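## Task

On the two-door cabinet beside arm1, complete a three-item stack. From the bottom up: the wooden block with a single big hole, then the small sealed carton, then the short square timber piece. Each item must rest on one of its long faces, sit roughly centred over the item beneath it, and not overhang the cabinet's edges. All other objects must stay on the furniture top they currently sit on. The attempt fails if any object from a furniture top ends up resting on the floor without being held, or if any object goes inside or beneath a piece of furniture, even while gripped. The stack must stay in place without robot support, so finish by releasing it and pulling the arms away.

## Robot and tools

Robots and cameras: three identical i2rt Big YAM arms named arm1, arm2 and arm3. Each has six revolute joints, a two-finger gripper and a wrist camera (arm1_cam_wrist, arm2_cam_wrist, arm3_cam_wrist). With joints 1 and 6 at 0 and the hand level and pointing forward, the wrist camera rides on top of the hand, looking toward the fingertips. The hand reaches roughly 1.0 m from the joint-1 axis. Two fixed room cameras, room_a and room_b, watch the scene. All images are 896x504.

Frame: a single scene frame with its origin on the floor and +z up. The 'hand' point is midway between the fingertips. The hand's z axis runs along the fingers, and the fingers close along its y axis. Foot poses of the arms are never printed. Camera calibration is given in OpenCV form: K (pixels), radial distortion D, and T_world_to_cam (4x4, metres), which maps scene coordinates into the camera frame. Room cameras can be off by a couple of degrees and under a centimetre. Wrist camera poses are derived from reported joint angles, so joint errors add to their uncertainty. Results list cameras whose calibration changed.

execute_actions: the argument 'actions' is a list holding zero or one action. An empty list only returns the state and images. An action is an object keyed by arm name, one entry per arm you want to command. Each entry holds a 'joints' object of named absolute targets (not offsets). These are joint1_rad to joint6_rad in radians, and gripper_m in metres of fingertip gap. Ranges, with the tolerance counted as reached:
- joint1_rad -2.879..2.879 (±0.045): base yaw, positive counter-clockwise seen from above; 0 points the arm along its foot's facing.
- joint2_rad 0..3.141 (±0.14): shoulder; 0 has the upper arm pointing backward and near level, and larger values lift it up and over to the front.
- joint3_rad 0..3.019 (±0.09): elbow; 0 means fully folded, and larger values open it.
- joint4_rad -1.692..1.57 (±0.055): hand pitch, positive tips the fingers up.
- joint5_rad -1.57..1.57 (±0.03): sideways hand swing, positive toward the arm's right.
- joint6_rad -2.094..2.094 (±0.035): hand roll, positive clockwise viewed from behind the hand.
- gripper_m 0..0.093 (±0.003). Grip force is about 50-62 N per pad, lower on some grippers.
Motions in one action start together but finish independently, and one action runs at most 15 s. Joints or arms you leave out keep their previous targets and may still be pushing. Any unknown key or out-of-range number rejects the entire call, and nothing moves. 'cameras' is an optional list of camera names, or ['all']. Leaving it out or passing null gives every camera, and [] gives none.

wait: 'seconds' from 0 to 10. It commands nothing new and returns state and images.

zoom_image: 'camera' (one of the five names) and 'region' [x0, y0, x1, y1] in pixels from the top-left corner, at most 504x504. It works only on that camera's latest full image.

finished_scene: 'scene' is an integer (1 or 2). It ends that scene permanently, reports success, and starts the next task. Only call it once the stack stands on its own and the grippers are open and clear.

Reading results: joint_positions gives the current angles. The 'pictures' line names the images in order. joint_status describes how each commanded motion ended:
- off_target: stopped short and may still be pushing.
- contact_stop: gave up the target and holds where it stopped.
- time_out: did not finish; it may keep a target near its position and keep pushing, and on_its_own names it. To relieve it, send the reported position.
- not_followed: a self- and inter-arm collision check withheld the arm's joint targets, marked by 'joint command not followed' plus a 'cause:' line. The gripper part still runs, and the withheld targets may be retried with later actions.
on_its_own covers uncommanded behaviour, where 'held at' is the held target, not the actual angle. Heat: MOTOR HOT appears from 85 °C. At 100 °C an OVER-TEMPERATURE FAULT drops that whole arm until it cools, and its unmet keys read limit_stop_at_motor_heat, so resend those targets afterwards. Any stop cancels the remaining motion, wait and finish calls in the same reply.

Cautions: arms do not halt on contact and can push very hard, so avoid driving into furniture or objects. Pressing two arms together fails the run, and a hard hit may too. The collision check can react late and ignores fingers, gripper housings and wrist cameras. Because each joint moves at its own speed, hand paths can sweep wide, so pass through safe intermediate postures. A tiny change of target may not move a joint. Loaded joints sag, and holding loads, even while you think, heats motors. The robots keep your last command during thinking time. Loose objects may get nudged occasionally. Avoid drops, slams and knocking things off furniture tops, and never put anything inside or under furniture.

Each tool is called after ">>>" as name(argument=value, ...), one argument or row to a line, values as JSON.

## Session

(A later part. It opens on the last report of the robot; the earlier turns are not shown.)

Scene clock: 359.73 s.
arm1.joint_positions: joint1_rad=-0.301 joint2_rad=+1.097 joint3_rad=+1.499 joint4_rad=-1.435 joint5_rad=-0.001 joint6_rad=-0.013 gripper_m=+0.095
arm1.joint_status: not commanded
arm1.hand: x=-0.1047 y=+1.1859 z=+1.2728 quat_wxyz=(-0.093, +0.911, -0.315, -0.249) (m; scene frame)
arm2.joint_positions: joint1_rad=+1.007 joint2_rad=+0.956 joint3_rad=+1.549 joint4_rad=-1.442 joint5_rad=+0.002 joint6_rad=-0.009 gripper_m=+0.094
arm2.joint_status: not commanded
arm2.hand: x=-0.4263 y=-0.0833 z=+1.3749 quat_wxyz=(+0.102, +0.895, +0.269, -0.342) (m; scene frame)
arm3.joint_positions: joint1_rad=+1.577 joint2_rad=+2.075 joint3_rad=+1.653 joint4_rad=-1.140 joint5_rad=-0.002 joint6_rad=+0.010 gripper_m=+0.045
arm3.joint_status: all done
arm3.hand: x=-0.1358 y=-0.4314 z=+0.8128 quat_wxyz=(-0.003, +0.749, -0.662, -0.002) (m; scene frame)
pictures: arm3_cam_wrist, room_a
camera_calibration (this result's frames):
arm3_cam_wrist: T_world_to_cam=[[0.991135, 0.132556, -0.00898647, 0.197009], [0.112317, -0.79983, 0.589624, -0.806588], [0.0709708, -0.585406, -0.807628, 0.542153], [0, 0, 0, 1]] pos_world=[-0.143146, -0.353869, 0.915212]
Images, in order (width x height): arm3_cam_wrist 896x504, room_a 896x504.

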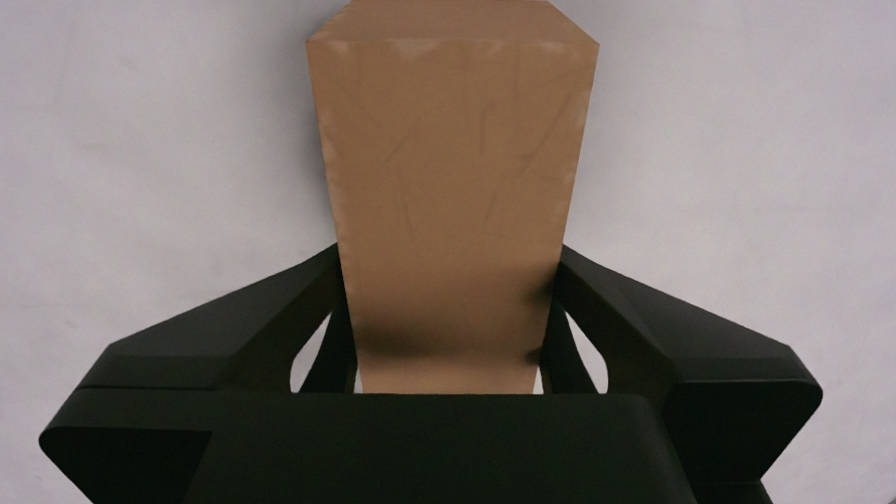

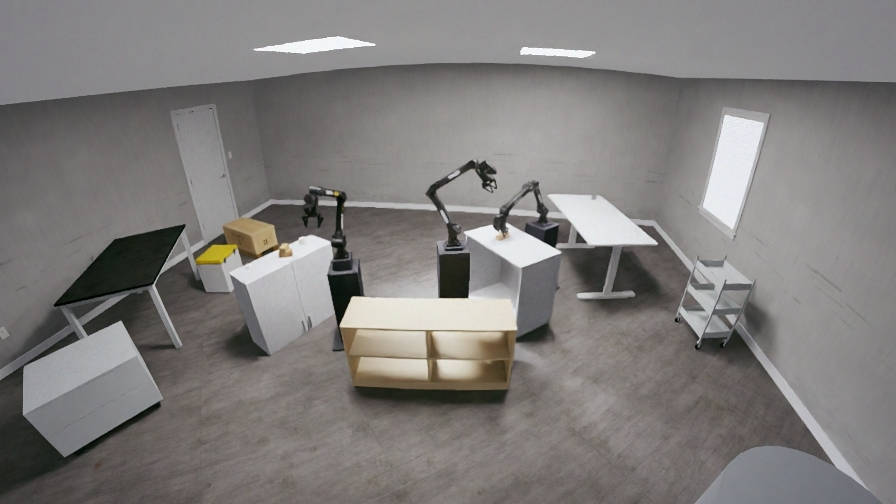

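>>> execute_actions(
  actions=[
    {"arm3":{"joints":{"gripper_m":0.093,"joint2_rad":2.07,"joint3_rad":1.655,"joint4_rad":-1.14}}},
  ],
  cameras=["arm3_cam_wrist"],
)

>>> execute_actions(
  actions=[
    {"arm3":{"joints":{"joint2_rad":1.8}}},
  ],
  cameras=["arm3_cam_wrist"],
)

Scene clock: 369.70 s.
arm1.joint_positions: joint1_rad=-0.301 joint2_rad=+1.097 joint3_rad=+1.499 joint4_rad=-1.435 joint5_rad=-0.001 joint6_rad=-0.013 gripper_m=+0.095
arm1.joint_status: not commanded
arm1.hand: x=-0.1047 y=+1.1859 z=+1.2728 quat_wxyz=(-0.093, +0.911, -0.315, -0.249) (m; scene frame)
arm2.joint_positions: joint1_rad=+1.007 joint2_rad=+0.956 joint3_rad=+1.549 joint4_rad=-1.442 joint5_rad=+0.002 joint6_rad=-0.009 gripper_m=+0.094
arm2.joint_status: not commanded
arm2.hand: x=-0.4263 y=-0.0833 z=+1.3749 quat_wxyz=(+0.102, +0.895, +0.269, -0.342) (m; scene frame)
arm3.joint_positions: joint1_rad=+1.577 joint2_rad=+2.075 joint3_rad=+1.652 joint4_rad=-1.140 joint5_rad=-0.002 joint6_rad=+0.010 gripper_m=+0.093
arm3.joint_status: all done
arm3.hand: x=-0.1357 y=-0.4319 z=+0.8124 quat_wxyz=(-0.003, +0.749, -0.662, -0.001) (m; scene frame)
pictures: arm3_cam_wrist
camera_calibration (this result's frames):
arm3_cam_wrist: T_world_to_cam=[[0.991137, 0.132541, -0.00898618, 0.196997], [0.112223, -0.799162, 0.590548, -0.807199], [0.0710902, -0.586322, -0.806953, 0.54063], [0, 0, 0, 1]] pos_world=[-0.143098, -0.35421, 0.914723]
Images, in order (width x height): arm3_cam_wrist 896x504.

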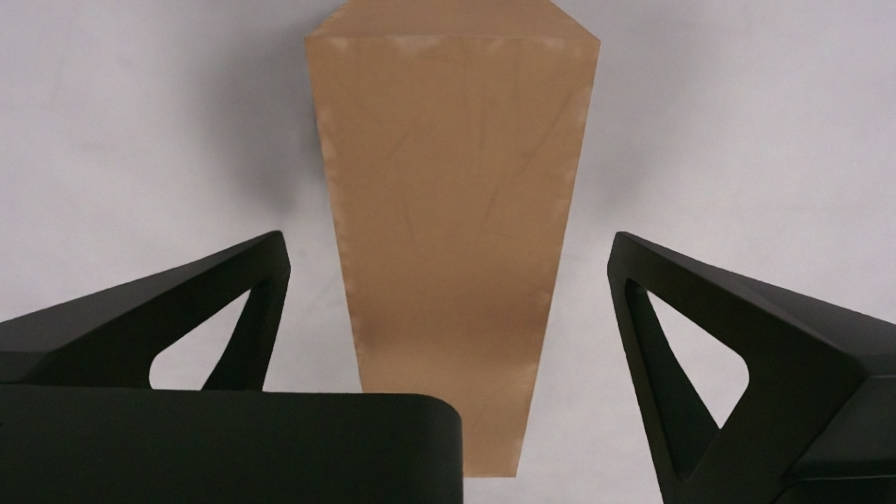

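Scene clock: 371.23 s.
arm1.joint_positions: joint1_rad=-0.301 joint2_rad=+1.097 joint3_rad=+1.499 joint4_rad=-1.435 joint5_rad=-0.001 joint6_rad=-0.013 gripper_m=+0.095
arm1.joint_status: not commanded
arm1.hand: x=-0.1047 y=+1.1859 z=+1.2728 quat_wxyz=(-0.093, +0.911, -0.315, -0.249) (m; scene frame)
arm2.joint_positions: joint1_rad=+1.007 joint2_rad=+0.956 joint3_rad=+1.549 joint4_rad=-1.442 joint5_rad=+0.002 joint6_rad=-0.009 gripper_m=+0.094
arm2.joint_status: not commanded
arm2.hand: x=-0.4263 y=-0.0833 z=+1.3749 quat_wxyz=(+0.102, +0.895, +0.269, -0.342) (m; scene frame)
arm3.joint_positions: joint1_rad=+1.577 joint2_rad=+1.810 joint3_rad=+1.633 joint4_rad=-1.140 joint5_rad=-0.002 joint6_rad=+0.010 gripper_m=+0.093
arm3.joint_status: all done
arm3.hand: x=-0.1366 y=-0.4309 z=+0.9629 quat_wxyz=(-0.083, +0.744, -0.657, -0.094) (m; scene frame)
pictures: arm3_cam_wrist
camera_calibration (this result's frames):
arm3_cam_wrist: T_world_to_cam=[[0.990683, 0.135915, -0.00863119, 0.200146], [0.129151, -0.917492, 0.376202, -0.73743], [0.0432124, -0.373812, -0.926497, 0.865618], [0, 0, 0, 1]] pos_world=[-0.140447, -0.380211, 1.08114]
Images, in order (width x height): arm3_cam_wrist 896x504.

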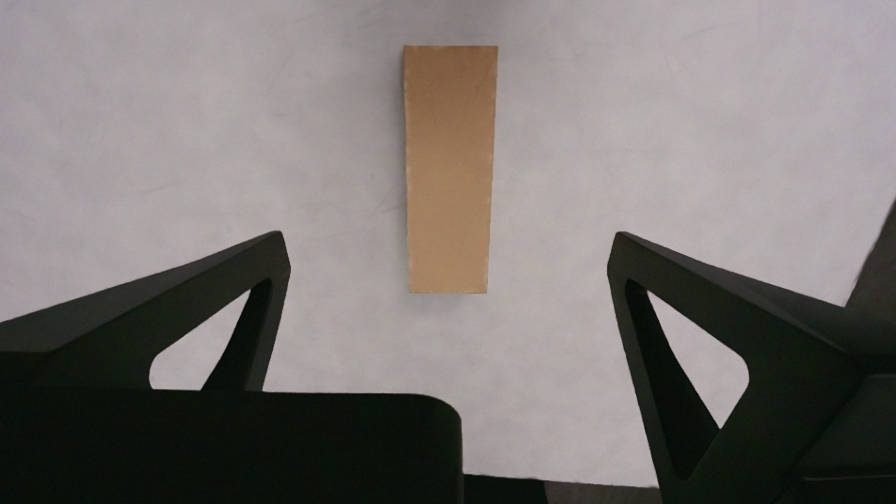

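>>> execute_actions(
  actions=[
    {"arm3":{"joints":{"joint1_rad":0.6,"joint2_rad":1.1,"joint3_rad":1.55,"joint4_rad":-1.4}}},
  ],
  cameras=["room_b"],
)

Scene clock: 415.60 s.
arm1.joint_positions: joint1_rad=-0.301 joint2_rad=+1.097 joint3_rad=+1.499 joint4_rad=-1.435 joint5_rad=-0.001 joint6_rad=-0.013 gripper_m=+0.095
arm1.joint_status: not commanded
arm1.hand: x=-0.1047 y=+1.1859 z=+1.2728 quat_wxyz=(-0.093, +0.911, -0.315, -0.249) (m; scene frame)
arm2.joint_positions: joint1_rad=+1.007 joint2_rad=+0.956 joint3_rad=+1.549 joint4_rad=-1.442 joint5_rad=+0.002 joint6_rad=-0.009 gripper_m=+0.094
arm2.joint_status: not commanded
arm2.hand: x=-0.4263 y=-0.0833 z=+1.3749 quat_wxyz=(+0.102, +0.895, +0.269, -0.342) (m; scene frame)
arm3.joint_positions: joint1_rad=+0.605 joint2_rad=+1.111 joint3_rad=+1.526 joint4_rad=-1.389 joint5_rad=+0.003 joint6_rad=+0.010 gripper_m=+0.093
arm3.joint_status: all done
arm3.hand: x=+0.2437 y=-0.7720 z=+1.2393 quat_wxyz=(-0.277, +0.338, -0.894, -0.104) (m; scene frame)
pictures: room_b
Images, in order (width x height): room_b 896x504.

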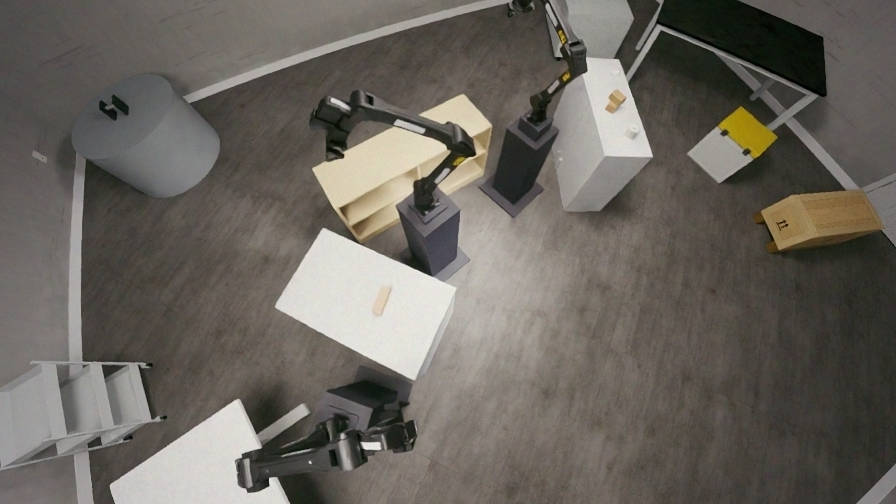

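>>> execute_actions(
  actions=[
    {"arm2":{"joints":{"joint1_rad":2.01,"joint2_rad":1.865,"joint3_rad":1.375,"joint4_rad":-1.025,"joint6_rad":-0.105}}},
  ],
  cameras=["arm2_cam_wrist"],
)

Scene clock: 437.47 s.
arm1.joint_positions: joint1_rad=-0.301 joint2_rad=+1.097 joint3_rad=+1.499 joint4_rad=-1.435 joint5_rad=-0.001 joint6_rad=-0.013 gripper_m=+0.095
arm1.joint_status: not commanded
arm1.hand: x=-0.1047 y=+1.1859 z=+1.2728 quat_wxyz=(-0.093, +0.911, -0.315, -0.249) (m; scene frame)
arm2.joint_positions: joint1_rad=+2.018 joint2_rad=+1.874 joint3_rad=+1.371 joint4_rad=-1.030 joint5_rad=-0.002 joint6_rad=-0.094 gripper_m=+0.094
arm2.joint_status: all done
arm2.hand: x=-0.1346 y=-0.4470 z=+0.9107 quat_wxyz=(+0.015, +0.667, +0.745, -0.017) (m; scene frame)
arm3.joint_positions: joint1_rad=+0.605 joint2_rad=+1.111 joint3_rad=+1.526 joint4_rad=-1.389 joint5_rad=+0.003 joint6_rad=+0.010 gripper_m=+0.093
arm3.joint_status: not commanded
arm3.hand: x=+0.2437 y=-0.7720 z=+1.2393 quat_wxyz=(-0.277, +0.338, -0.894, -0.104) (m; scene frame)
pictures: arm2_cam_wrist
camera_calibration (this result's frames):
arm2_cam_wrist: T_world_to_cam=[[-0.995847, -0.0909992, 0.00278195, -0.175752], [-0.074671, 0.833879, 0.546873, -0.132371], [-0.0520848, 0.544394, -0.837211, 1.12465], [0, 0, 0, 1]] pos_world=[-0.126329, -0.517867, 1.01445]
Images, in order (width x height): arm2_cam_wrist 896x504.

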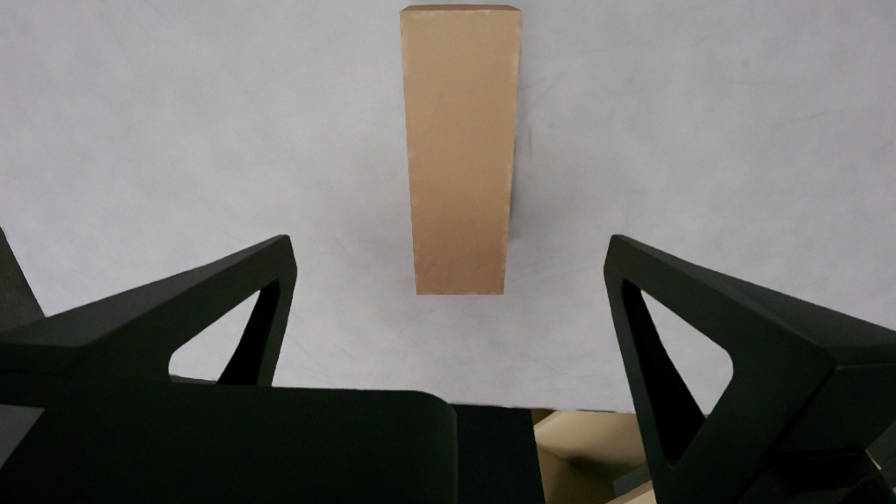

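>>> execute_actions(
  actions=[
    {"arm2":{"joints":{"joint1_rad":2.005,"joint2_rad":2.02,"joint3_rad":1.315,"joint4_rad":-0.843}}},
  ],
  cameras=["arm2_cam_wrist"],
)

Scene clock: 464.60 s.
arm1.joint_positions: joint1_rad=-0.301 joint2_rad=+1.097 joint3_rad=+1.499 joint4_rad=-1.435 joint5_rad=-0.001 joint6_rad=-0.013 gripper_m=+0.095
arm1.joint_status: not commanded
arm1.hand: x=-0.1047 y=+1.1859 z=+1.2728 quat_wxyz=(-0.093, +0.911, -0.315, -0.249) (m; scene frame)
arm2.joint_positions: joint1_rad=+2.018 joint2_rad=+2.033 joint3_rad=+1.311 joint4_rad=-0.854 joint5_rad=-0.002 joint6_rad=-0.094 gripper_m=+0.094
arm2.joint_status: all done
arm2.hand: x=-0.1352 y=-0.4411 z=+0.8100 quat_wxyz=(+0.001, +0.667, +0.745, -0.001) (m; scene frame)
arm3.joint_positions: joint1_rad=+0.605 joint2_rad=+1.111 joint3_rad=+1.526 joint4_rad=-1.389 joint5_rad=+0.003 joint6_rad=+0.010 gripper_m=+0.093
arm3.joint_status: not commanded
arm3.hand: x=+0.2437 y=-0.7720 z=+1.2393 quat_wxyz=(-0.277, +0.338, -0.894, -0.104) (m; scene frame)
pictures: arm2_cam_wrist
camera_calibration (this result's frames):
arm2_cam_wrist: T_world_to_cam=[[-0.995892, -0.09055, -0.000345963, -0.1728], [-0.0738521, 0.810022, 0.58173, -0.120926], [-0.0523954, 0.579366, -0.813382, 1.03315], [0, 0, 0, 1]] pos_world=[-0.126888, -0.516269, 0.910635]
Images, in order (width x height): arm2_cam_wrist 896x504.

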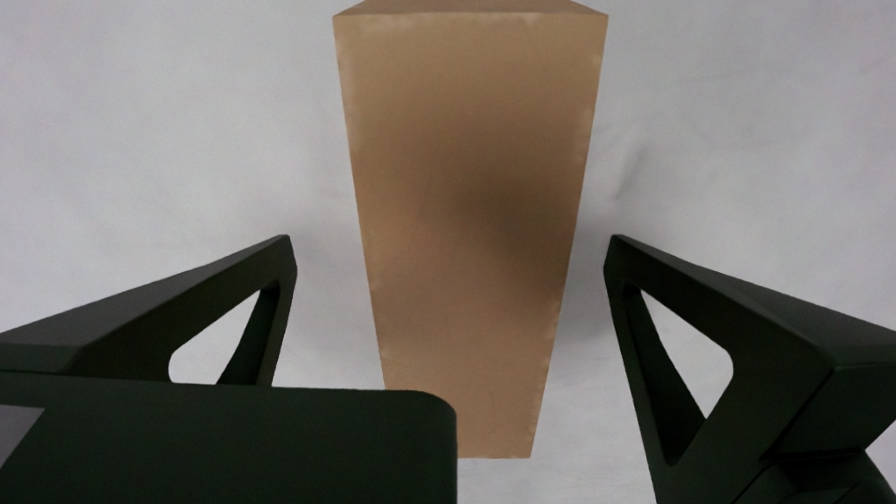

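>>> execute_actions(
  actions=[
    {"arm2":{"joints":{"gripper_m":0.034}}},
  ],
  cameras=["arm2_cam_wrist"],
)

Scene clock: 470.13 s.
arm1.joint_positions: joint1_rad=-0.301 joint2_rad=+1.097 joint3_rad=+1.499 joint4_rad=-1.435 joint5_rad=-0.001 joint6_rad=-0.013 gripper_m=+0.095
arm1.joint_status: not commanded
arm1.hand: x=-0.1047 y=+1.1859 z=+1.2728 quat_wxyz=(-0.093, +0.911, -0.315, -0.249) (m; scene frame)
arm2.joint_positions: joint1_rad=+2.017 joint2_rad=+2.033 joint3_rad=+1.311 joint4_rad=-0.854 joint5_rad=-0.001 joint6_rad=-0.094 gripper_m=+0.045
arm2.joint_status: gripper_m off_target (ended at +0.045, target +0.034)
arm2.hand: x=-0.1356 y=-0.4412 z=+0.8100 quat_wxyz=(+0.001, +0.667, +0.745, -0.002) (m; scene frame)
arm3.joint_positions: joint1_rad=+0.605 joint2_rad=+1.111 joint3_rad=+1.526 joint4_rad=-1.389 joint5_rad=+0.003 joint6_rad=+0.010 gripper_m=+0.093
arm3.joint_status: not commanded
arm3.hand: x=+0.2437 y=-0.7720 z=+1.2393 quat_wxyz=(-0.277, +0.338, -0.894, -0.104) (m; scene frame)
pictures: arm2_cam_wrist
camera_calibration (this result's frames):
arm2_cam_wrist: T_world_to_cam=[[-0.995892, -0.0905485, 0.000441119, -0.173779], [-0.0734122, 0.810252, 0.581466, -0.120496], [-0.0530083, 0.579045, -0.813571, 1.03312], [0, 0, 0, 1]] pos_world=[-0.127147, -0.516328, 0.91066]
Images, in order (width x height): arm2_cam_wrist 896x504.

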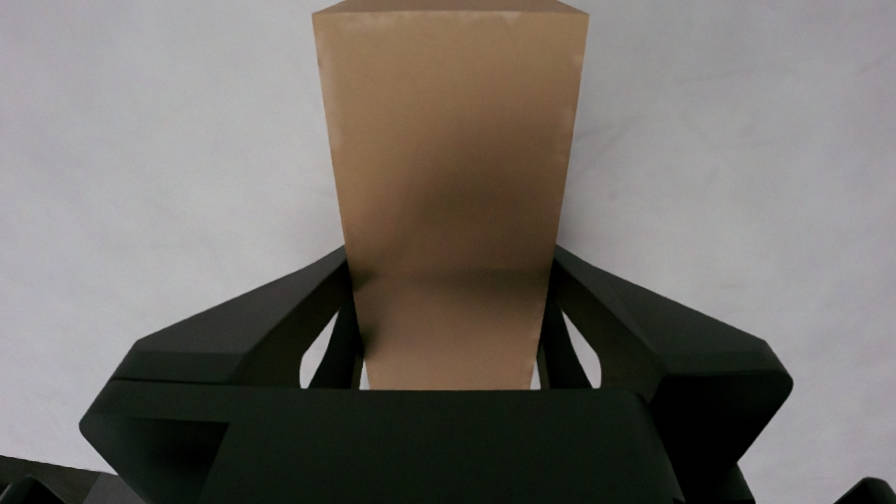

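>>> execute_actions(
  actions=[
    {"arm2":{"joints":{"joint2_rad":1.8}}},
  ],
  cameras=["arm2_cam_wrist"],
)

>>> execute_actions(
  actions=[
    {"arm2":{"joints":{"joint1_rad":-0.76,"joint3_rad":1.8,"joint4_rad":-1.5,"joint6_rad":-1.59}}},
  ],
  cameras=["arm2_cam_wrist","room_b"],
)

Scene clock: 539.30 s.
arm1.joint_positions: joint1_rad=-0.301 joint2_rad=+1.097 joint3_rad=+1.499 joint4_rad=-1.435 joint5_rad=-0.001 joint6_rad=-0.013 gripper_m=+0.095
arm1.joint_status: not commanded
arm1.hand: x=-0.1047 y=+1.1859 z=+1.2728 quat_wxyz=(-0.093, +0.911, -0.315, -0.249) (m; scene frame)
arm2.joint_positions: joint1_rad=+2.017 joint2_rad=+1.794 joint3_rad=+1.306 joint4_rad=-0.853 joint5_rad=-0.001 joint6_rad=-0.094 gripper_m=+0.045
arm2.joint_status: all done
arm2.hand: x=-0.1347 y=-0.4685 z=+0.9358 quat_wxyz=(+0.080, +0.662, +0.740, -0.088) (m; scene frame)
arm3.joint_positions: joint1_rad=+0.605 joint2_rad=+1.111 joint3_rad=+1.526 joint4_rad=-1.389 joint5_rad=+0.003 joint6_rad=+0.010 gripper_m=+0.093
arm3.joint_status: not commanded
arm3.hand: x=+0.2437 y=-0.7720 z=+1.2393 quat_wxyz=(-0.277, +0.338, -0.894, -0.104) (m; scene frame)
pictures: arm2_cam_wrist
camera_calibration (this result's frames):
arm2_cam_wrist: T_world_to_cam=[[-0.995867, -0.0890723, 0.0177665, -0.191023], [-0.0758609, 0.923272, 0.376582, 0.0729348], [-0.0499464, 0.373678, -0.926213, 1.16099], [0, 0, 0, 1]] pos_world=[-0.126714, -0.518189, 1.05125]
Images, in order (width x height): arm2_cam_wrist 896x504.

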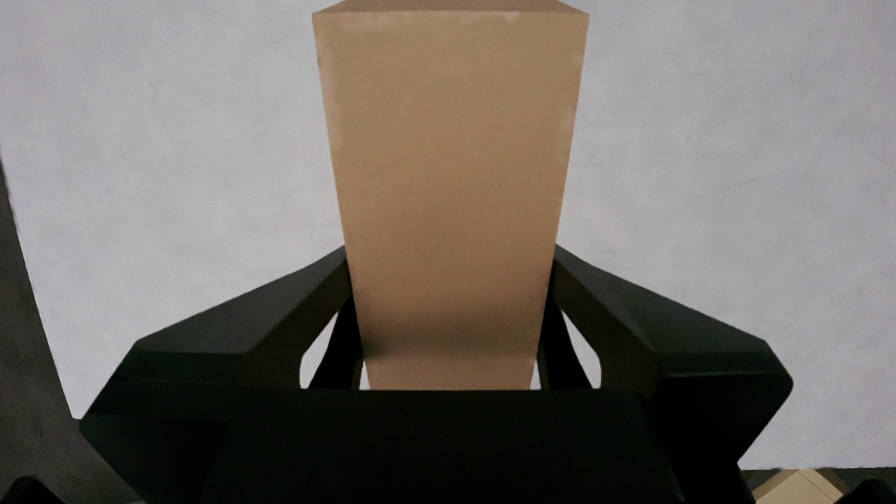

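Scene clock: 541.77 s.
arm1.joint_positions: joint1_rad=-0.301 joint2_rad=+1.097 joint3_rad=+1.499 joint4_rad=-1.435 joint5_rad=-0.001 joint6_rad=-0.013 gripper_m=+0.095
arm1.joint_status: not commanded
arm1.hand: x=-0.1047 y=+1.1859 z=+1.2728 quat_wxyz=(-0.093, +0.911, -0.315, -0.249) (m; scene frame)
arm2.joint_positions: joint1_rad=-0.770 joint2_rad=+1.821 joint3_rad=+1.762 joint4_rad=-1.490 joint5_rad=+0.002 joint6_rad=-1.577 gripper_m=+0.045
arm2.joint_status: all done
arm2.hand: x=-0.3484 y=+0.6275 z=+1.0730 quat_wxyz=(-0.007, +0.982, +0.187, -0.003) (m; scene frame)
arm3.joint_positions: joint1_rad=+0.605 joint2_rad=+1.111 joint3_rad=+1.526 joint4_rad=-1.389 joint5_rad=+0.003 joint6_rad=+0.010 gripper_m=+0.093
arm3.joint_status: not commanded
arm3.hand: x=+0.2437 y=-0.7720 z=+1.2393 quat_wxyz=(-0.277, +0.338, -0.894, -0.104) (m; scene frame)
pictures: arm2_cam_wrist, room_b
camera_calibration (this result's frames):
arm2_cam_wrist: T_world_to_cam=[[-0.349177, 0.936962, 0.0133105, -0.722394], [0.765421, 0.276997, 0.580864, -0.527369], [0.540561, 0.213013, -0.813892, 1.05382], [0, 0, 0, 1]] pos_world=[-0.418239, 0.598458, 1.17364]
Images, in order (width x height): arm2_cam_wrist 896x504, room_b 896x504.

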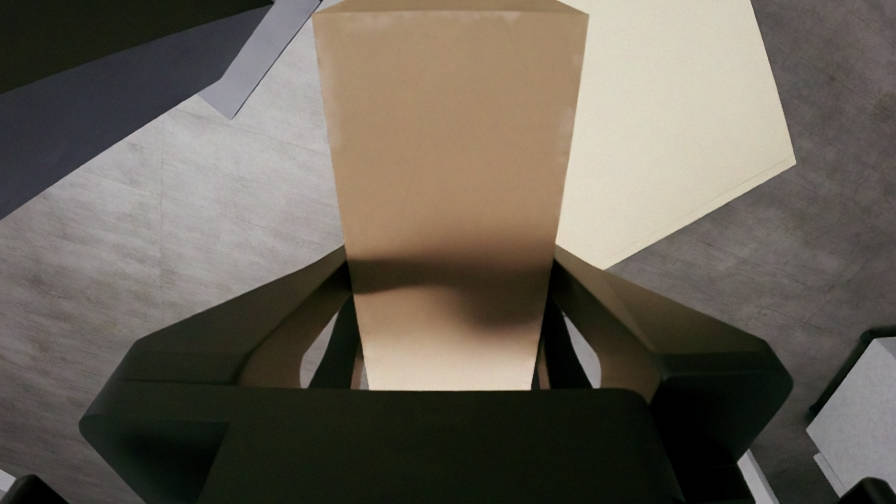

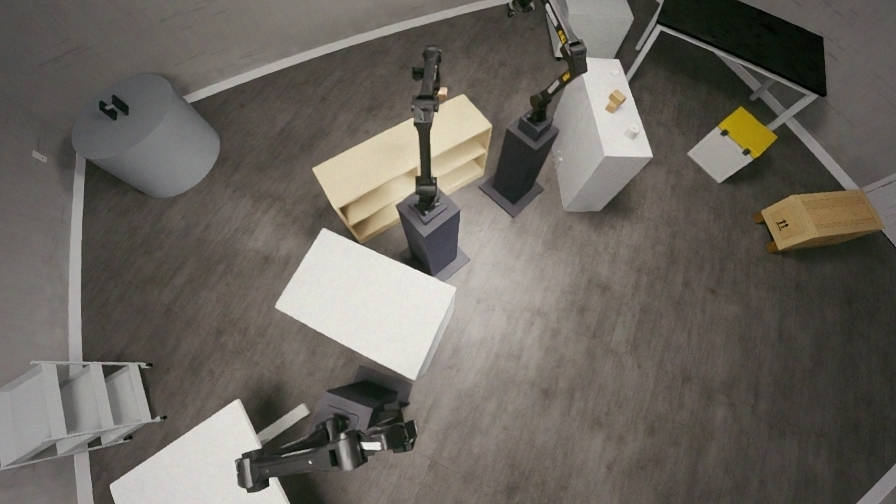

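>>> execute_actions(
  actions=[
    {"arm2":{"joints":{"joint2_rad":2.385,"joint4_rad":-0.92}}},
  ],
  cameras=["arm2_cam_wrist","room_a"],
)

Scene clock: 561.80 s.
arm1.joint_positions: joint1_rad=-0.301 joint2_rad=+1.097 joint3_rad=+1.499 joint4_rad=-1.435 joint5_rad=-0.001 joint6_rad=-0.013 gripper_m=+0.095
arm1.joint_status: not commanded
arm1.hand: x=-0.1047 y=+1.1859 z=+1.2728 quat_wxyz=(-0.093, +0.911, -0.315, -0.249) (m; scene frame)
arm2.joint_positions: joint1_rad=-0.770 joint2_rad=+2.406 joint3_rad=+1.777 joint4_rad=-0.930 joint5_rad=+0.001 joint6_rad=-1.578 gripper_m=+0.045
arm2.joint_status: all done
arm2.hand: x=-0.3828 y=+0.7104 z=+0.7234 quat_wxyz=(-0.002, +0.982, +0.188, -0.003) (m; scene frame)
arm3.joint_positions: joint1_rad=+0.605 joint2_rad=+1.111 joint3_rad=+1.526 joint4_rad=-1.389 joint5_rad=+0.003 joint6_rad=+0.010 gripper_m=+0.093
arm3.joint_status: not commanded
arm3.hand: x=+0.2437 y=-0.7720 z=+1.2393 quat_wxyz=(-0.277, +0.338, -0.894, -0.104) (m; scene frame)
pictures: arm2_cam_wrist, room_a
camera_calibration (this result's frames):
arm2_cam_wrist: T_world_to_cam=[[-0.349973, 0.936752, 0.0037731, -0.800636], [0.763388, 0.282865, 0.580712, -0.325799], [0.542916, 0.206114, -0.814101, 0.776244], [0, 0, 0, 1]] pos_world=[-0.452925, 0.68216, 0.824157]
Images, in order (width x height): arm2_cam_wrist 896x504, room_a 896x504.

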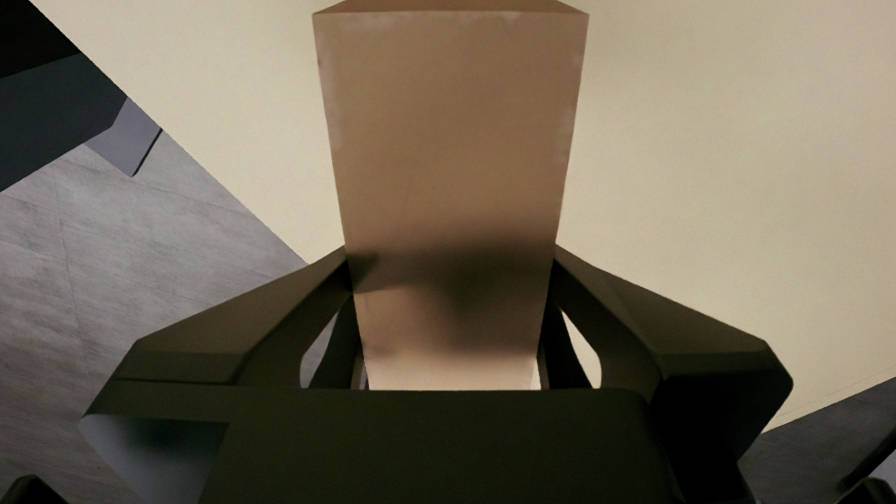

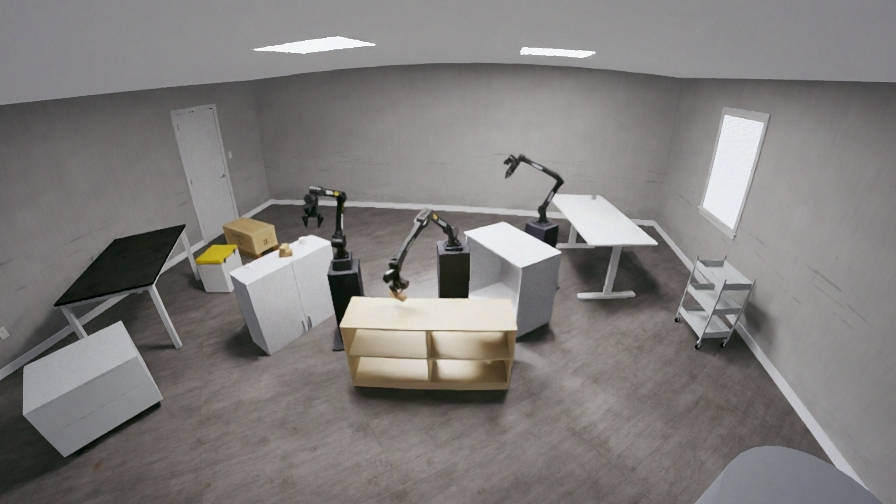

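>>> execute_actions(
  actions=[
    {"arm2":{"joints":{"joint2_rad":2.515,"joint3_rad":1.777,"joint4_rad":-0.8}}},
  ],
  cameras=["arm2_cam_wrist","room_a"],
)

Scene clock: 586.80 s.
arm1.joint_positions: joint1_rad=-0.301 joint2_rad=+1.097 joint3_rad=+1.499 joint4_rad=-1.435 joint5_rad=-0.001 joint6_rad=-0.013 gripper_m=+0.095
arm1.joint_status: not commanded
arm1.hand: x=-0.1047 y=+1.1859 z=+1.2728 quat_wxyz=(-0.093, +0.911, -0.315, -0.249) (m; scene frame)
arm2.joint_positions: joint1_rad=-0.770 joint2_rad=+2.529 joint3_rad=+1.771 joint4_rad=-0.808 joint5_rad=+0.001 joint6_rad=-1.579 gripper_m=+0.045
arm2.joint_status: all done
arm2.hand: x=-0.3793 y=+0.6992 z=+0.6438 quat_wxyz=(+0.002, +0.982, +0.188, -0.002) (m; scene frame)
arm3.joint_positions: joint1_rad=+0.605 joint2_rad=+1.111 joint3_rad=+1.526 joint4_rad=-1.389 joint5_rad=+0.003 joint6_rad=+0.010 gripper_m=+0.093
arm3.joint_status: not commanded
arm3.hand: x=+0.2437 y=-0.7720 z=+1.2393 quat_wxyz=(-0.277, +0.338, -0.894, -0.104) (m; scene frame)
pictures: arm2_cam_wrist, room_a
camera_calibration (this result's frames):
arm2_cam_wrist: T_world_to_cam=[[-0.351089, 0.936331, -0.00461783, -0.783319], [0.76149, 0.288393, 0.580484, -0.283501], [0.544857, 0.200285, -0.814259, 0.716692], [0, 0, 0, 1]] pos_world=[-0.449626, 0.671663, 0.744523]
Images, in order (width x height): arm2_cam_wrist 896x504, room_a 896x504.

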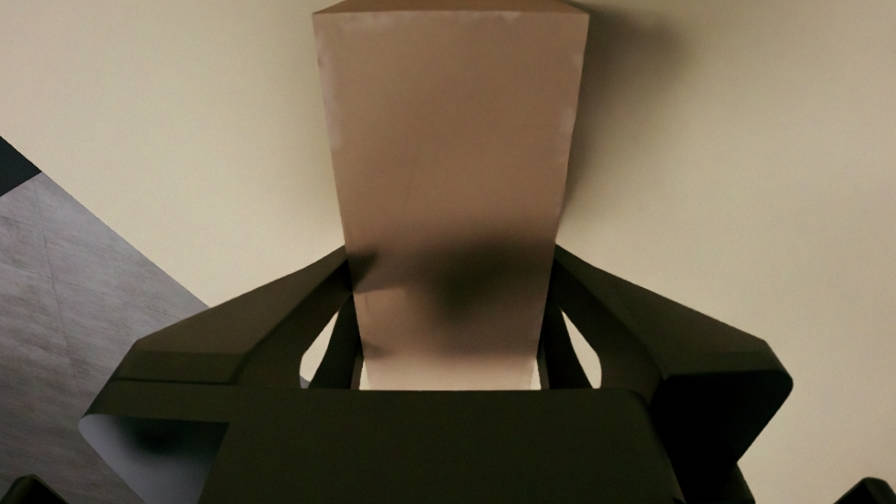

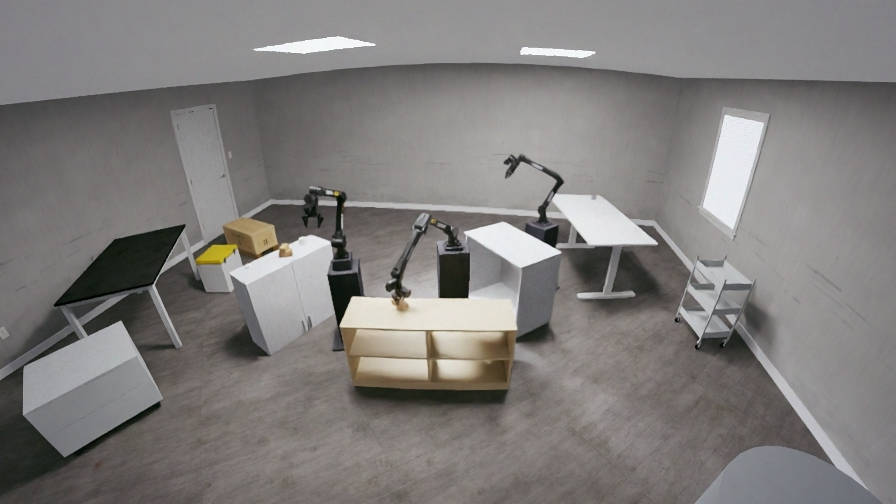

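>>> execute_actions(
  actions=[
    {"arm2":{"joints":{"joint2_rad":2.538,"joint4_rad":-0.785}}},
  ],
  cameras=["arm2_cam_wrist"],
)

Scene clock: 602.13 s.
arm1.joint_positions: joint1_rad=-0.301 joint2_rad=+1.097 joint3_rad=+1.499 joint4_rad=-1.435 joint5_rad=-0.001 joint6_rad=-0.013 gripper_m=+0.095
arm1.joint_status: not commanded
arm1.hand: x=-0.1047 y=+1.1859 z=+1.2728 quat_wxyz=(-0.093, +0.911, -0.315, -0.249) (m; scene frame)
arm2.joint_positions: joint1_rad=-0.770 joint2_rad=+2.529 joint3_rad=+1.771 joint4_rad=-0.796 joint5_rad=+0.001 joint6_rad=-1.579 gripper_m=+0.045
arm2.joint_status: all done
arm2.hand: x=-0.3804 y=+0.7020 z=+0.6438 quat_wxyz=(-0.004, +0.982, +0.188, -0.003) (m; scene frame)
arm3.joint_positions: joint1_rad=+0.605 joint2_rad=+1.111 joint3_rad=+1.526 joint4_rad=-1.389 joint5_rad=+0.003 joint6_rad=+0.010 gripper_m=+0.093
arm3.joint_status: not commanded
arm3.hand: x=+0.2437 y=-0.7720 z=+1.2393 quat_wxyz=(-0.277, +0.338, -0.894, -0.104) (m; scene frame)
pictures: arm2_cam_wrist
camera_calibration (this result's frames):
arm2_cam_wrist: T_world_to_cam=[[-0.351017, 0.936338, 0.00758818, -0.794156], [0.764079, 0.281737, 0.580351, -0.27774], [0.541267, 0.209511, -0.814331, 0.708935], [0, 0, 0, 1]] pos_world=[-0.45027, 0.673319, 0.744521]
Images, in order (width x height): arm2_cam_wrist 896x504.

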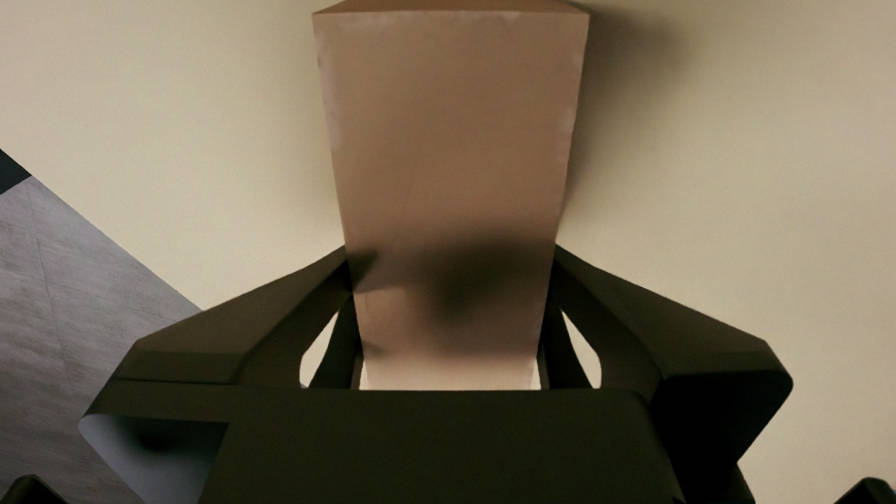

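>>> execute_actions(
  actions=[],
)

Scene clock: 626.27 s.
arm1.joint_positions: joint1_rad=-0.301 joint2_rad=+1.097 joint3_rad=+1.499 joint4_rad=-1.435 joint5_rad=-0.001 joint6_rad=-0.013 gripper_m=+0.095
arm1.joint_status: not commanded
arm1.hand: x=-0.1047 y=+1.1859 z=+1.2728 quat_wxyz=(-0.093, +0.911, -0.315, -0.249) (m; scene frame)
arm2.joint_positions: joint1_rad=-0.770 joint2_rad=+2.529 joint3_rad=+1.771 joint4_rad=-0.796 joint5_rad=+0.001 joint6_rad=-1.579 gripper_m=+0.045
arm2.joint_status: all done
arm2.hand: x=-0.3804 y=+0.7020 z=+0.6438 quat_wxyz=(-0.004, +0.982, +0.188, -0.003) (m; scene frame)
arm3.joint_positions: joint1_rad=+0.605 joint2_rad=+1.111 joint3_rad=+1.526 joint4_rad=-1.389 joint5_rad=+0.003 joint6_rad=+0.010 gripper_m=+0.093
arm3.joint_status: not commanded
arm3.hand: x=+0.2437 y=-0.7720 z=+1.2393 quat_wxyz=(-0.277, +0.338, -0.894, -0.104) (m; scene frame)
pictures: arm1_cam_wrist, arm2_cam_wrist, arm3_cam_wrist, room_a, room_b
camera_calibration (this result's frames):
arm1_cam_wrist: T_world_to_cam=[[0.6037, 0.796908, 0.0219727, -0.912228], [0.794139, -0.603563, 0.071093, 0.720317], [0.0699165, -0.0254695, -0.997228, 1.42647], [0, 0, 0, 1]] pos_world=[-0.121054, 1.19805, 1.39135]
arm2_cam_wrist: T_world_to_cam=[[-0.351017, 0.936338, 0.00758818, -0.794156], [0.764079, 0.281737, 0.580351, -0.27774], [0.541267, 0.209511, -0.814331, 0.708935], [0, 0, 0, 1]] pos_world=[-0.45027, 0.673319, 0.744521]
arm3_cam_wrist: T_world_to_cam=[[0.671747, -0.740776, -0.00266692, -0.734322], [-0.740218, -0.671372, 0.0365576, -0.380755], [-0.0288715, -0.0225834, -0.999328, 1.35672], [0, 0, 0, 1]] pos_world=[0.250607, -0.768957, 1.36777]
Images, in order (width x height): arm1_cam_wrist 896x504, arm2_cam_wrist 896x504, arm3_cam_wrist 896x504, room_a 896x504, room_b 896x504.

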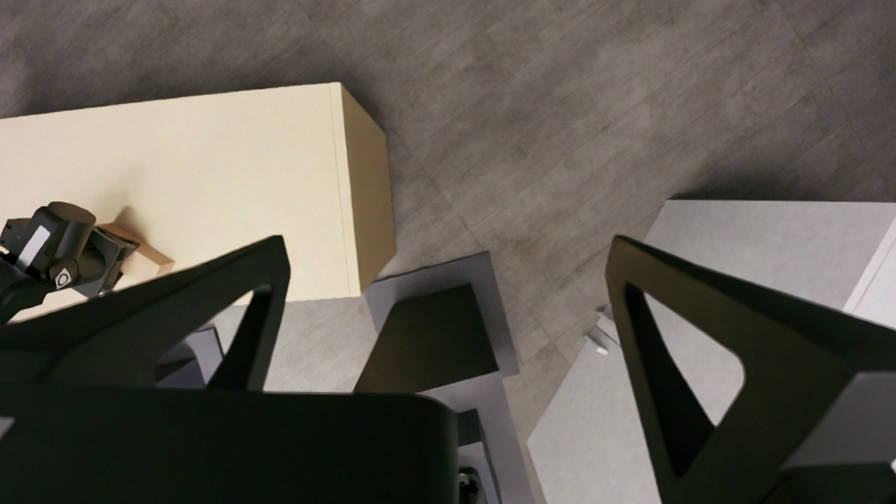

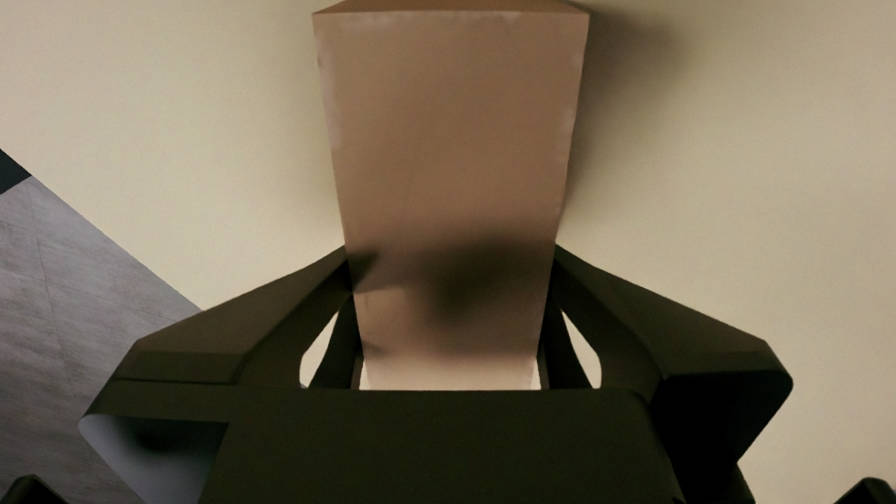

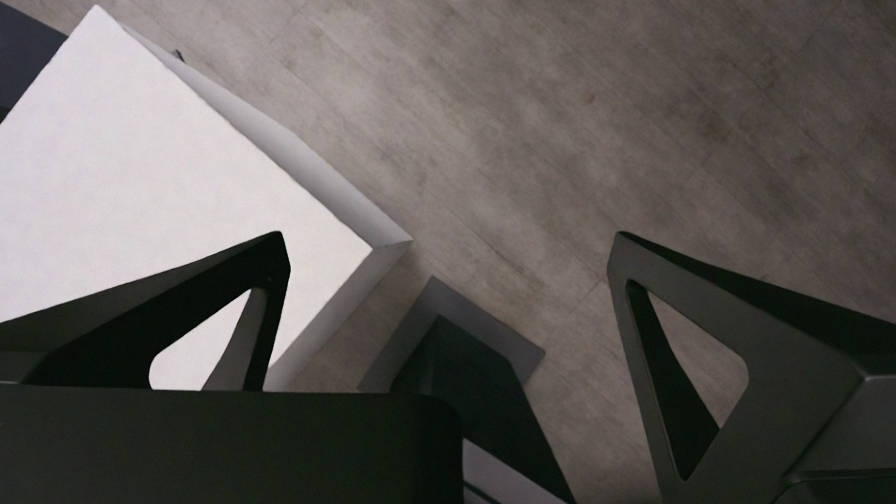

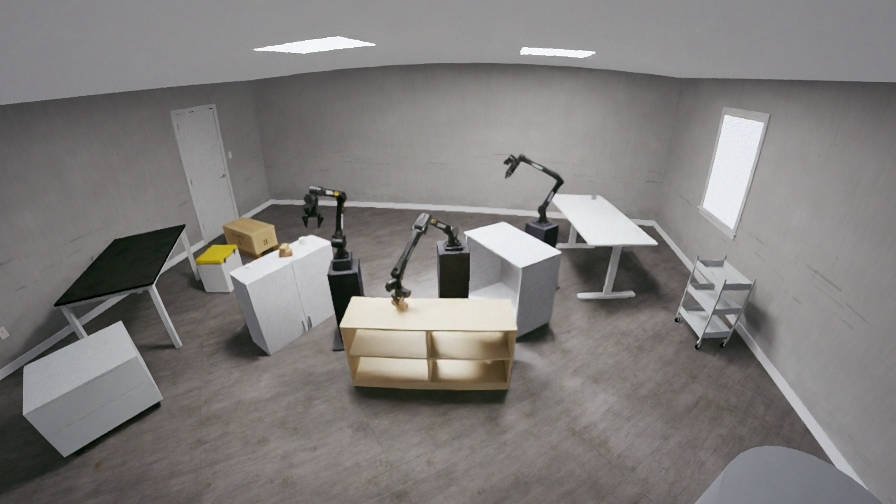

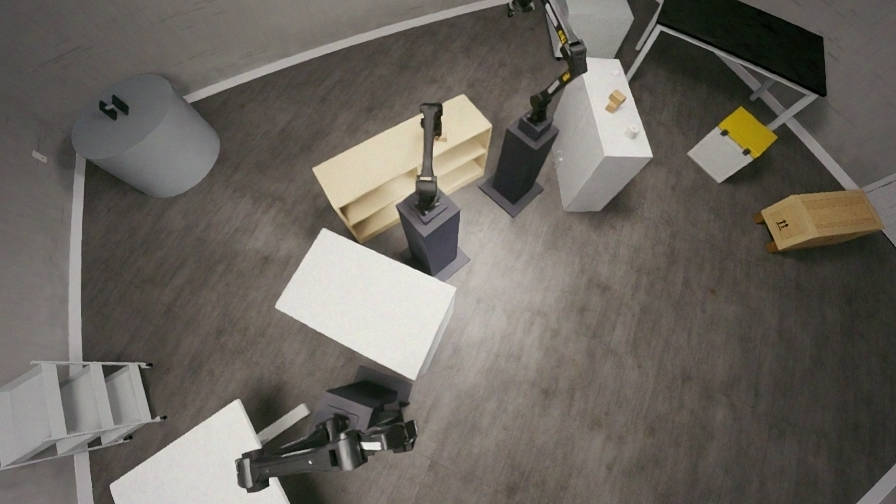

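>>> execute_actions(
  actions=[
    {"arm2":{"joints":{"joint2_rad":2.548,"joint4_rad":-0.79}}},
  ],
  cameras=["arm2_cam_wrist","room_a"],
)

Scene clock: 630.80 s.
arm1.joint_positions: joint1_rad=-0.301 joint2_rad=+1.097 joint3_rad=+1.499 joint4_rad=-1.435 joint5_rad=-0.001 joint6_rad=-0.013 gripper_m=+0.095
arm1.joint_status: not commanded
arm1.hand: x=-0.1047 y=+1.1859 z=+1.2728 quat_wxyz=(-0.093, +0.911, -0.315, -0.249) (m; scene frame)
arm2.joint_positions: joint1_rad=-0.770 joint2_rad=+2.531 joint3_rad=+1.771 joint4_rad=-0.796 joint5_rad=+0.001 joint6_rad=-1.579 gripper_m=+0.045
arm2.joint_status: all done
arm2.hand: x=-0.3802 y=+0.7013 z=+0.6426 quat_wxyz=(-0.003, +0.982, +0.188, -0.003) (m; scene frame)
arm3.joint_positions: joint1_rad=+0.605 joint2_rad=+1.111 joint3_rad=+1.526 joint4_rad=-1.389 joint5_rad=+0.003 joint6_rad=+0.010 gripper_m=+0.093
arm3.joint_status: not commanded
arm3.hand: x=+0.2437 y=-0.7720 z=+1.2393 quat_wxyz=(-0.277, +0.338, -0.894, -0.104) (m; scene frame)
pictures: arm2_cam_wrist, room_a
camera_calibration (this result's frames):
arm2_cam_wrist: T_world_to_cam=[[-0.351032, 0.936346, 0.00568102, -0.792262], [0.763675, 0.282777, 0.580378, -0.27795], [0.541828, 0.20807, -0.814328, 0.709186], [0, 0, 0, 1]] pos_world=[-0.450103, 0.67287, 0.743327]
Images, in order (width x height): arm2_cam_wrist 896x504, room_a 896x504.

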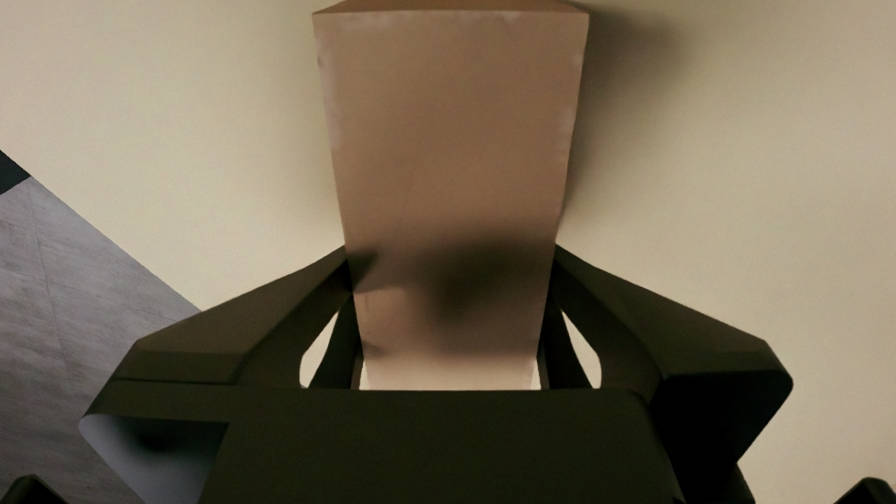

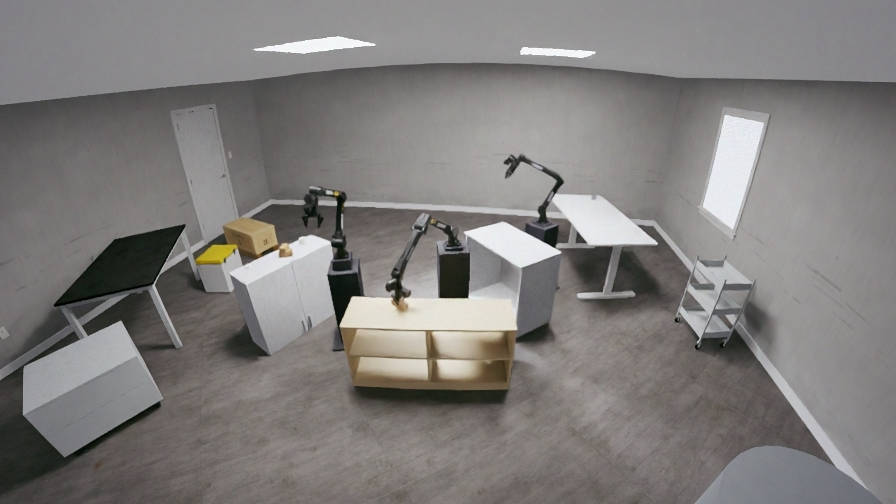

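>>> zoom_image(
  camera="room_a",
  region=[360, 260, 460, 330],
)

>>> execute_actions(
  actions=[
    {"arm2":{"joints":{"joint2_rad":2.565,"joint4_rad":-0.78}}},
  ],
  cameras=["arm2_cam_wrist","room_a"],
)

Region (360, 260, 460, 330) of room_a's 896x504 image, scaled by 5.040, with more detail than that image has; it fills the top 353 rows of this view, and the rest is white.

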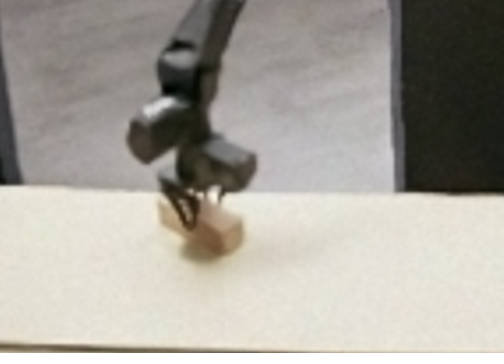

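Scene clock: 637.33 s.
arm1.joint_positions: joint1_rad=-0.301 joint2_rad=+1.097 joint3_rad=+1.499 joint4_rad=-1.435 joint5_rad=-0.001 joint6_rad=-0.013 gripper_m=+0.095
arm1.joint_status: not commanded
arm1.hand: x=-0.1047 y=+1.1859 z=+1.2728 quat_wxyz=(-0.093, +0.911, -0.315, -0.249) (m; scene frame)
arm2.joint_positions: joint1_rad=-0.770 joint2_rad=+2.533 joint3_rad=+1.771 joint4_rad=-0.796 joint5_rad=+0.001 joint6_rad=-1.579 gripper_m=+0.045
arm2.joint_status: all done
arm2.hand: x=-0.3800 y=+0.7010 z=+0.6419 quat_wxyz=(-0.003, +0.982, +0.188, -0.003) (m; scene frame)
arm3.joint_positions: joint1_rad=+0.605 joint2_rad=+1.111 joint3_rad=+1.526 joint4_rad=-1.389 joint5_rad=+0.003 joint6_rad=+0.010 gripper_m=+0.093
arm3.joint_status: not commanded
arm3.hand: x=+0.2437 y=-0.7720 z=+1.2393 quat_wxyz=(-0.277, +0.338, -0.894, -0.104) (m; scene frame)
pictures: arm2_cam_wrist, room_a
camera_calibration (this result's frames):
arm2_cam_wrist: T_world_to_cam=[[-0.351037, 0.936348, 0.00491815, -0.791462], [0.763513, 0.283193, 0.580388, -0.277895], [0.542052, 0.207493, -0.814325, 0.709092], [0, 0, 0, 1]] pos_world=[-0.450022, 0.672651, 0.742611]
Images, in order (width x height): arm2_cam_wrist 896x504, room_a 896x504.

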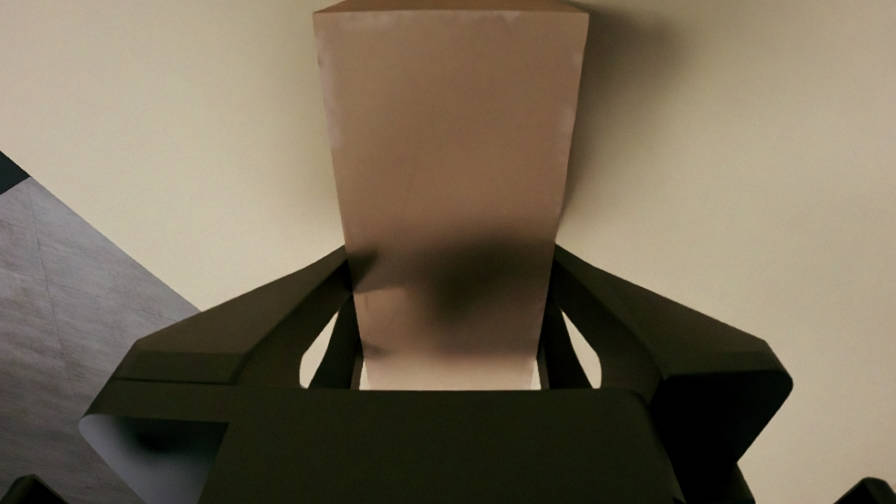

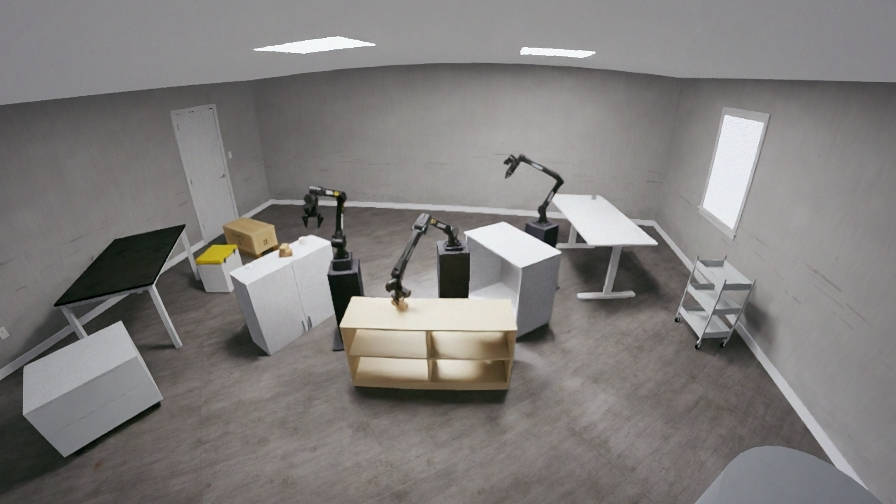

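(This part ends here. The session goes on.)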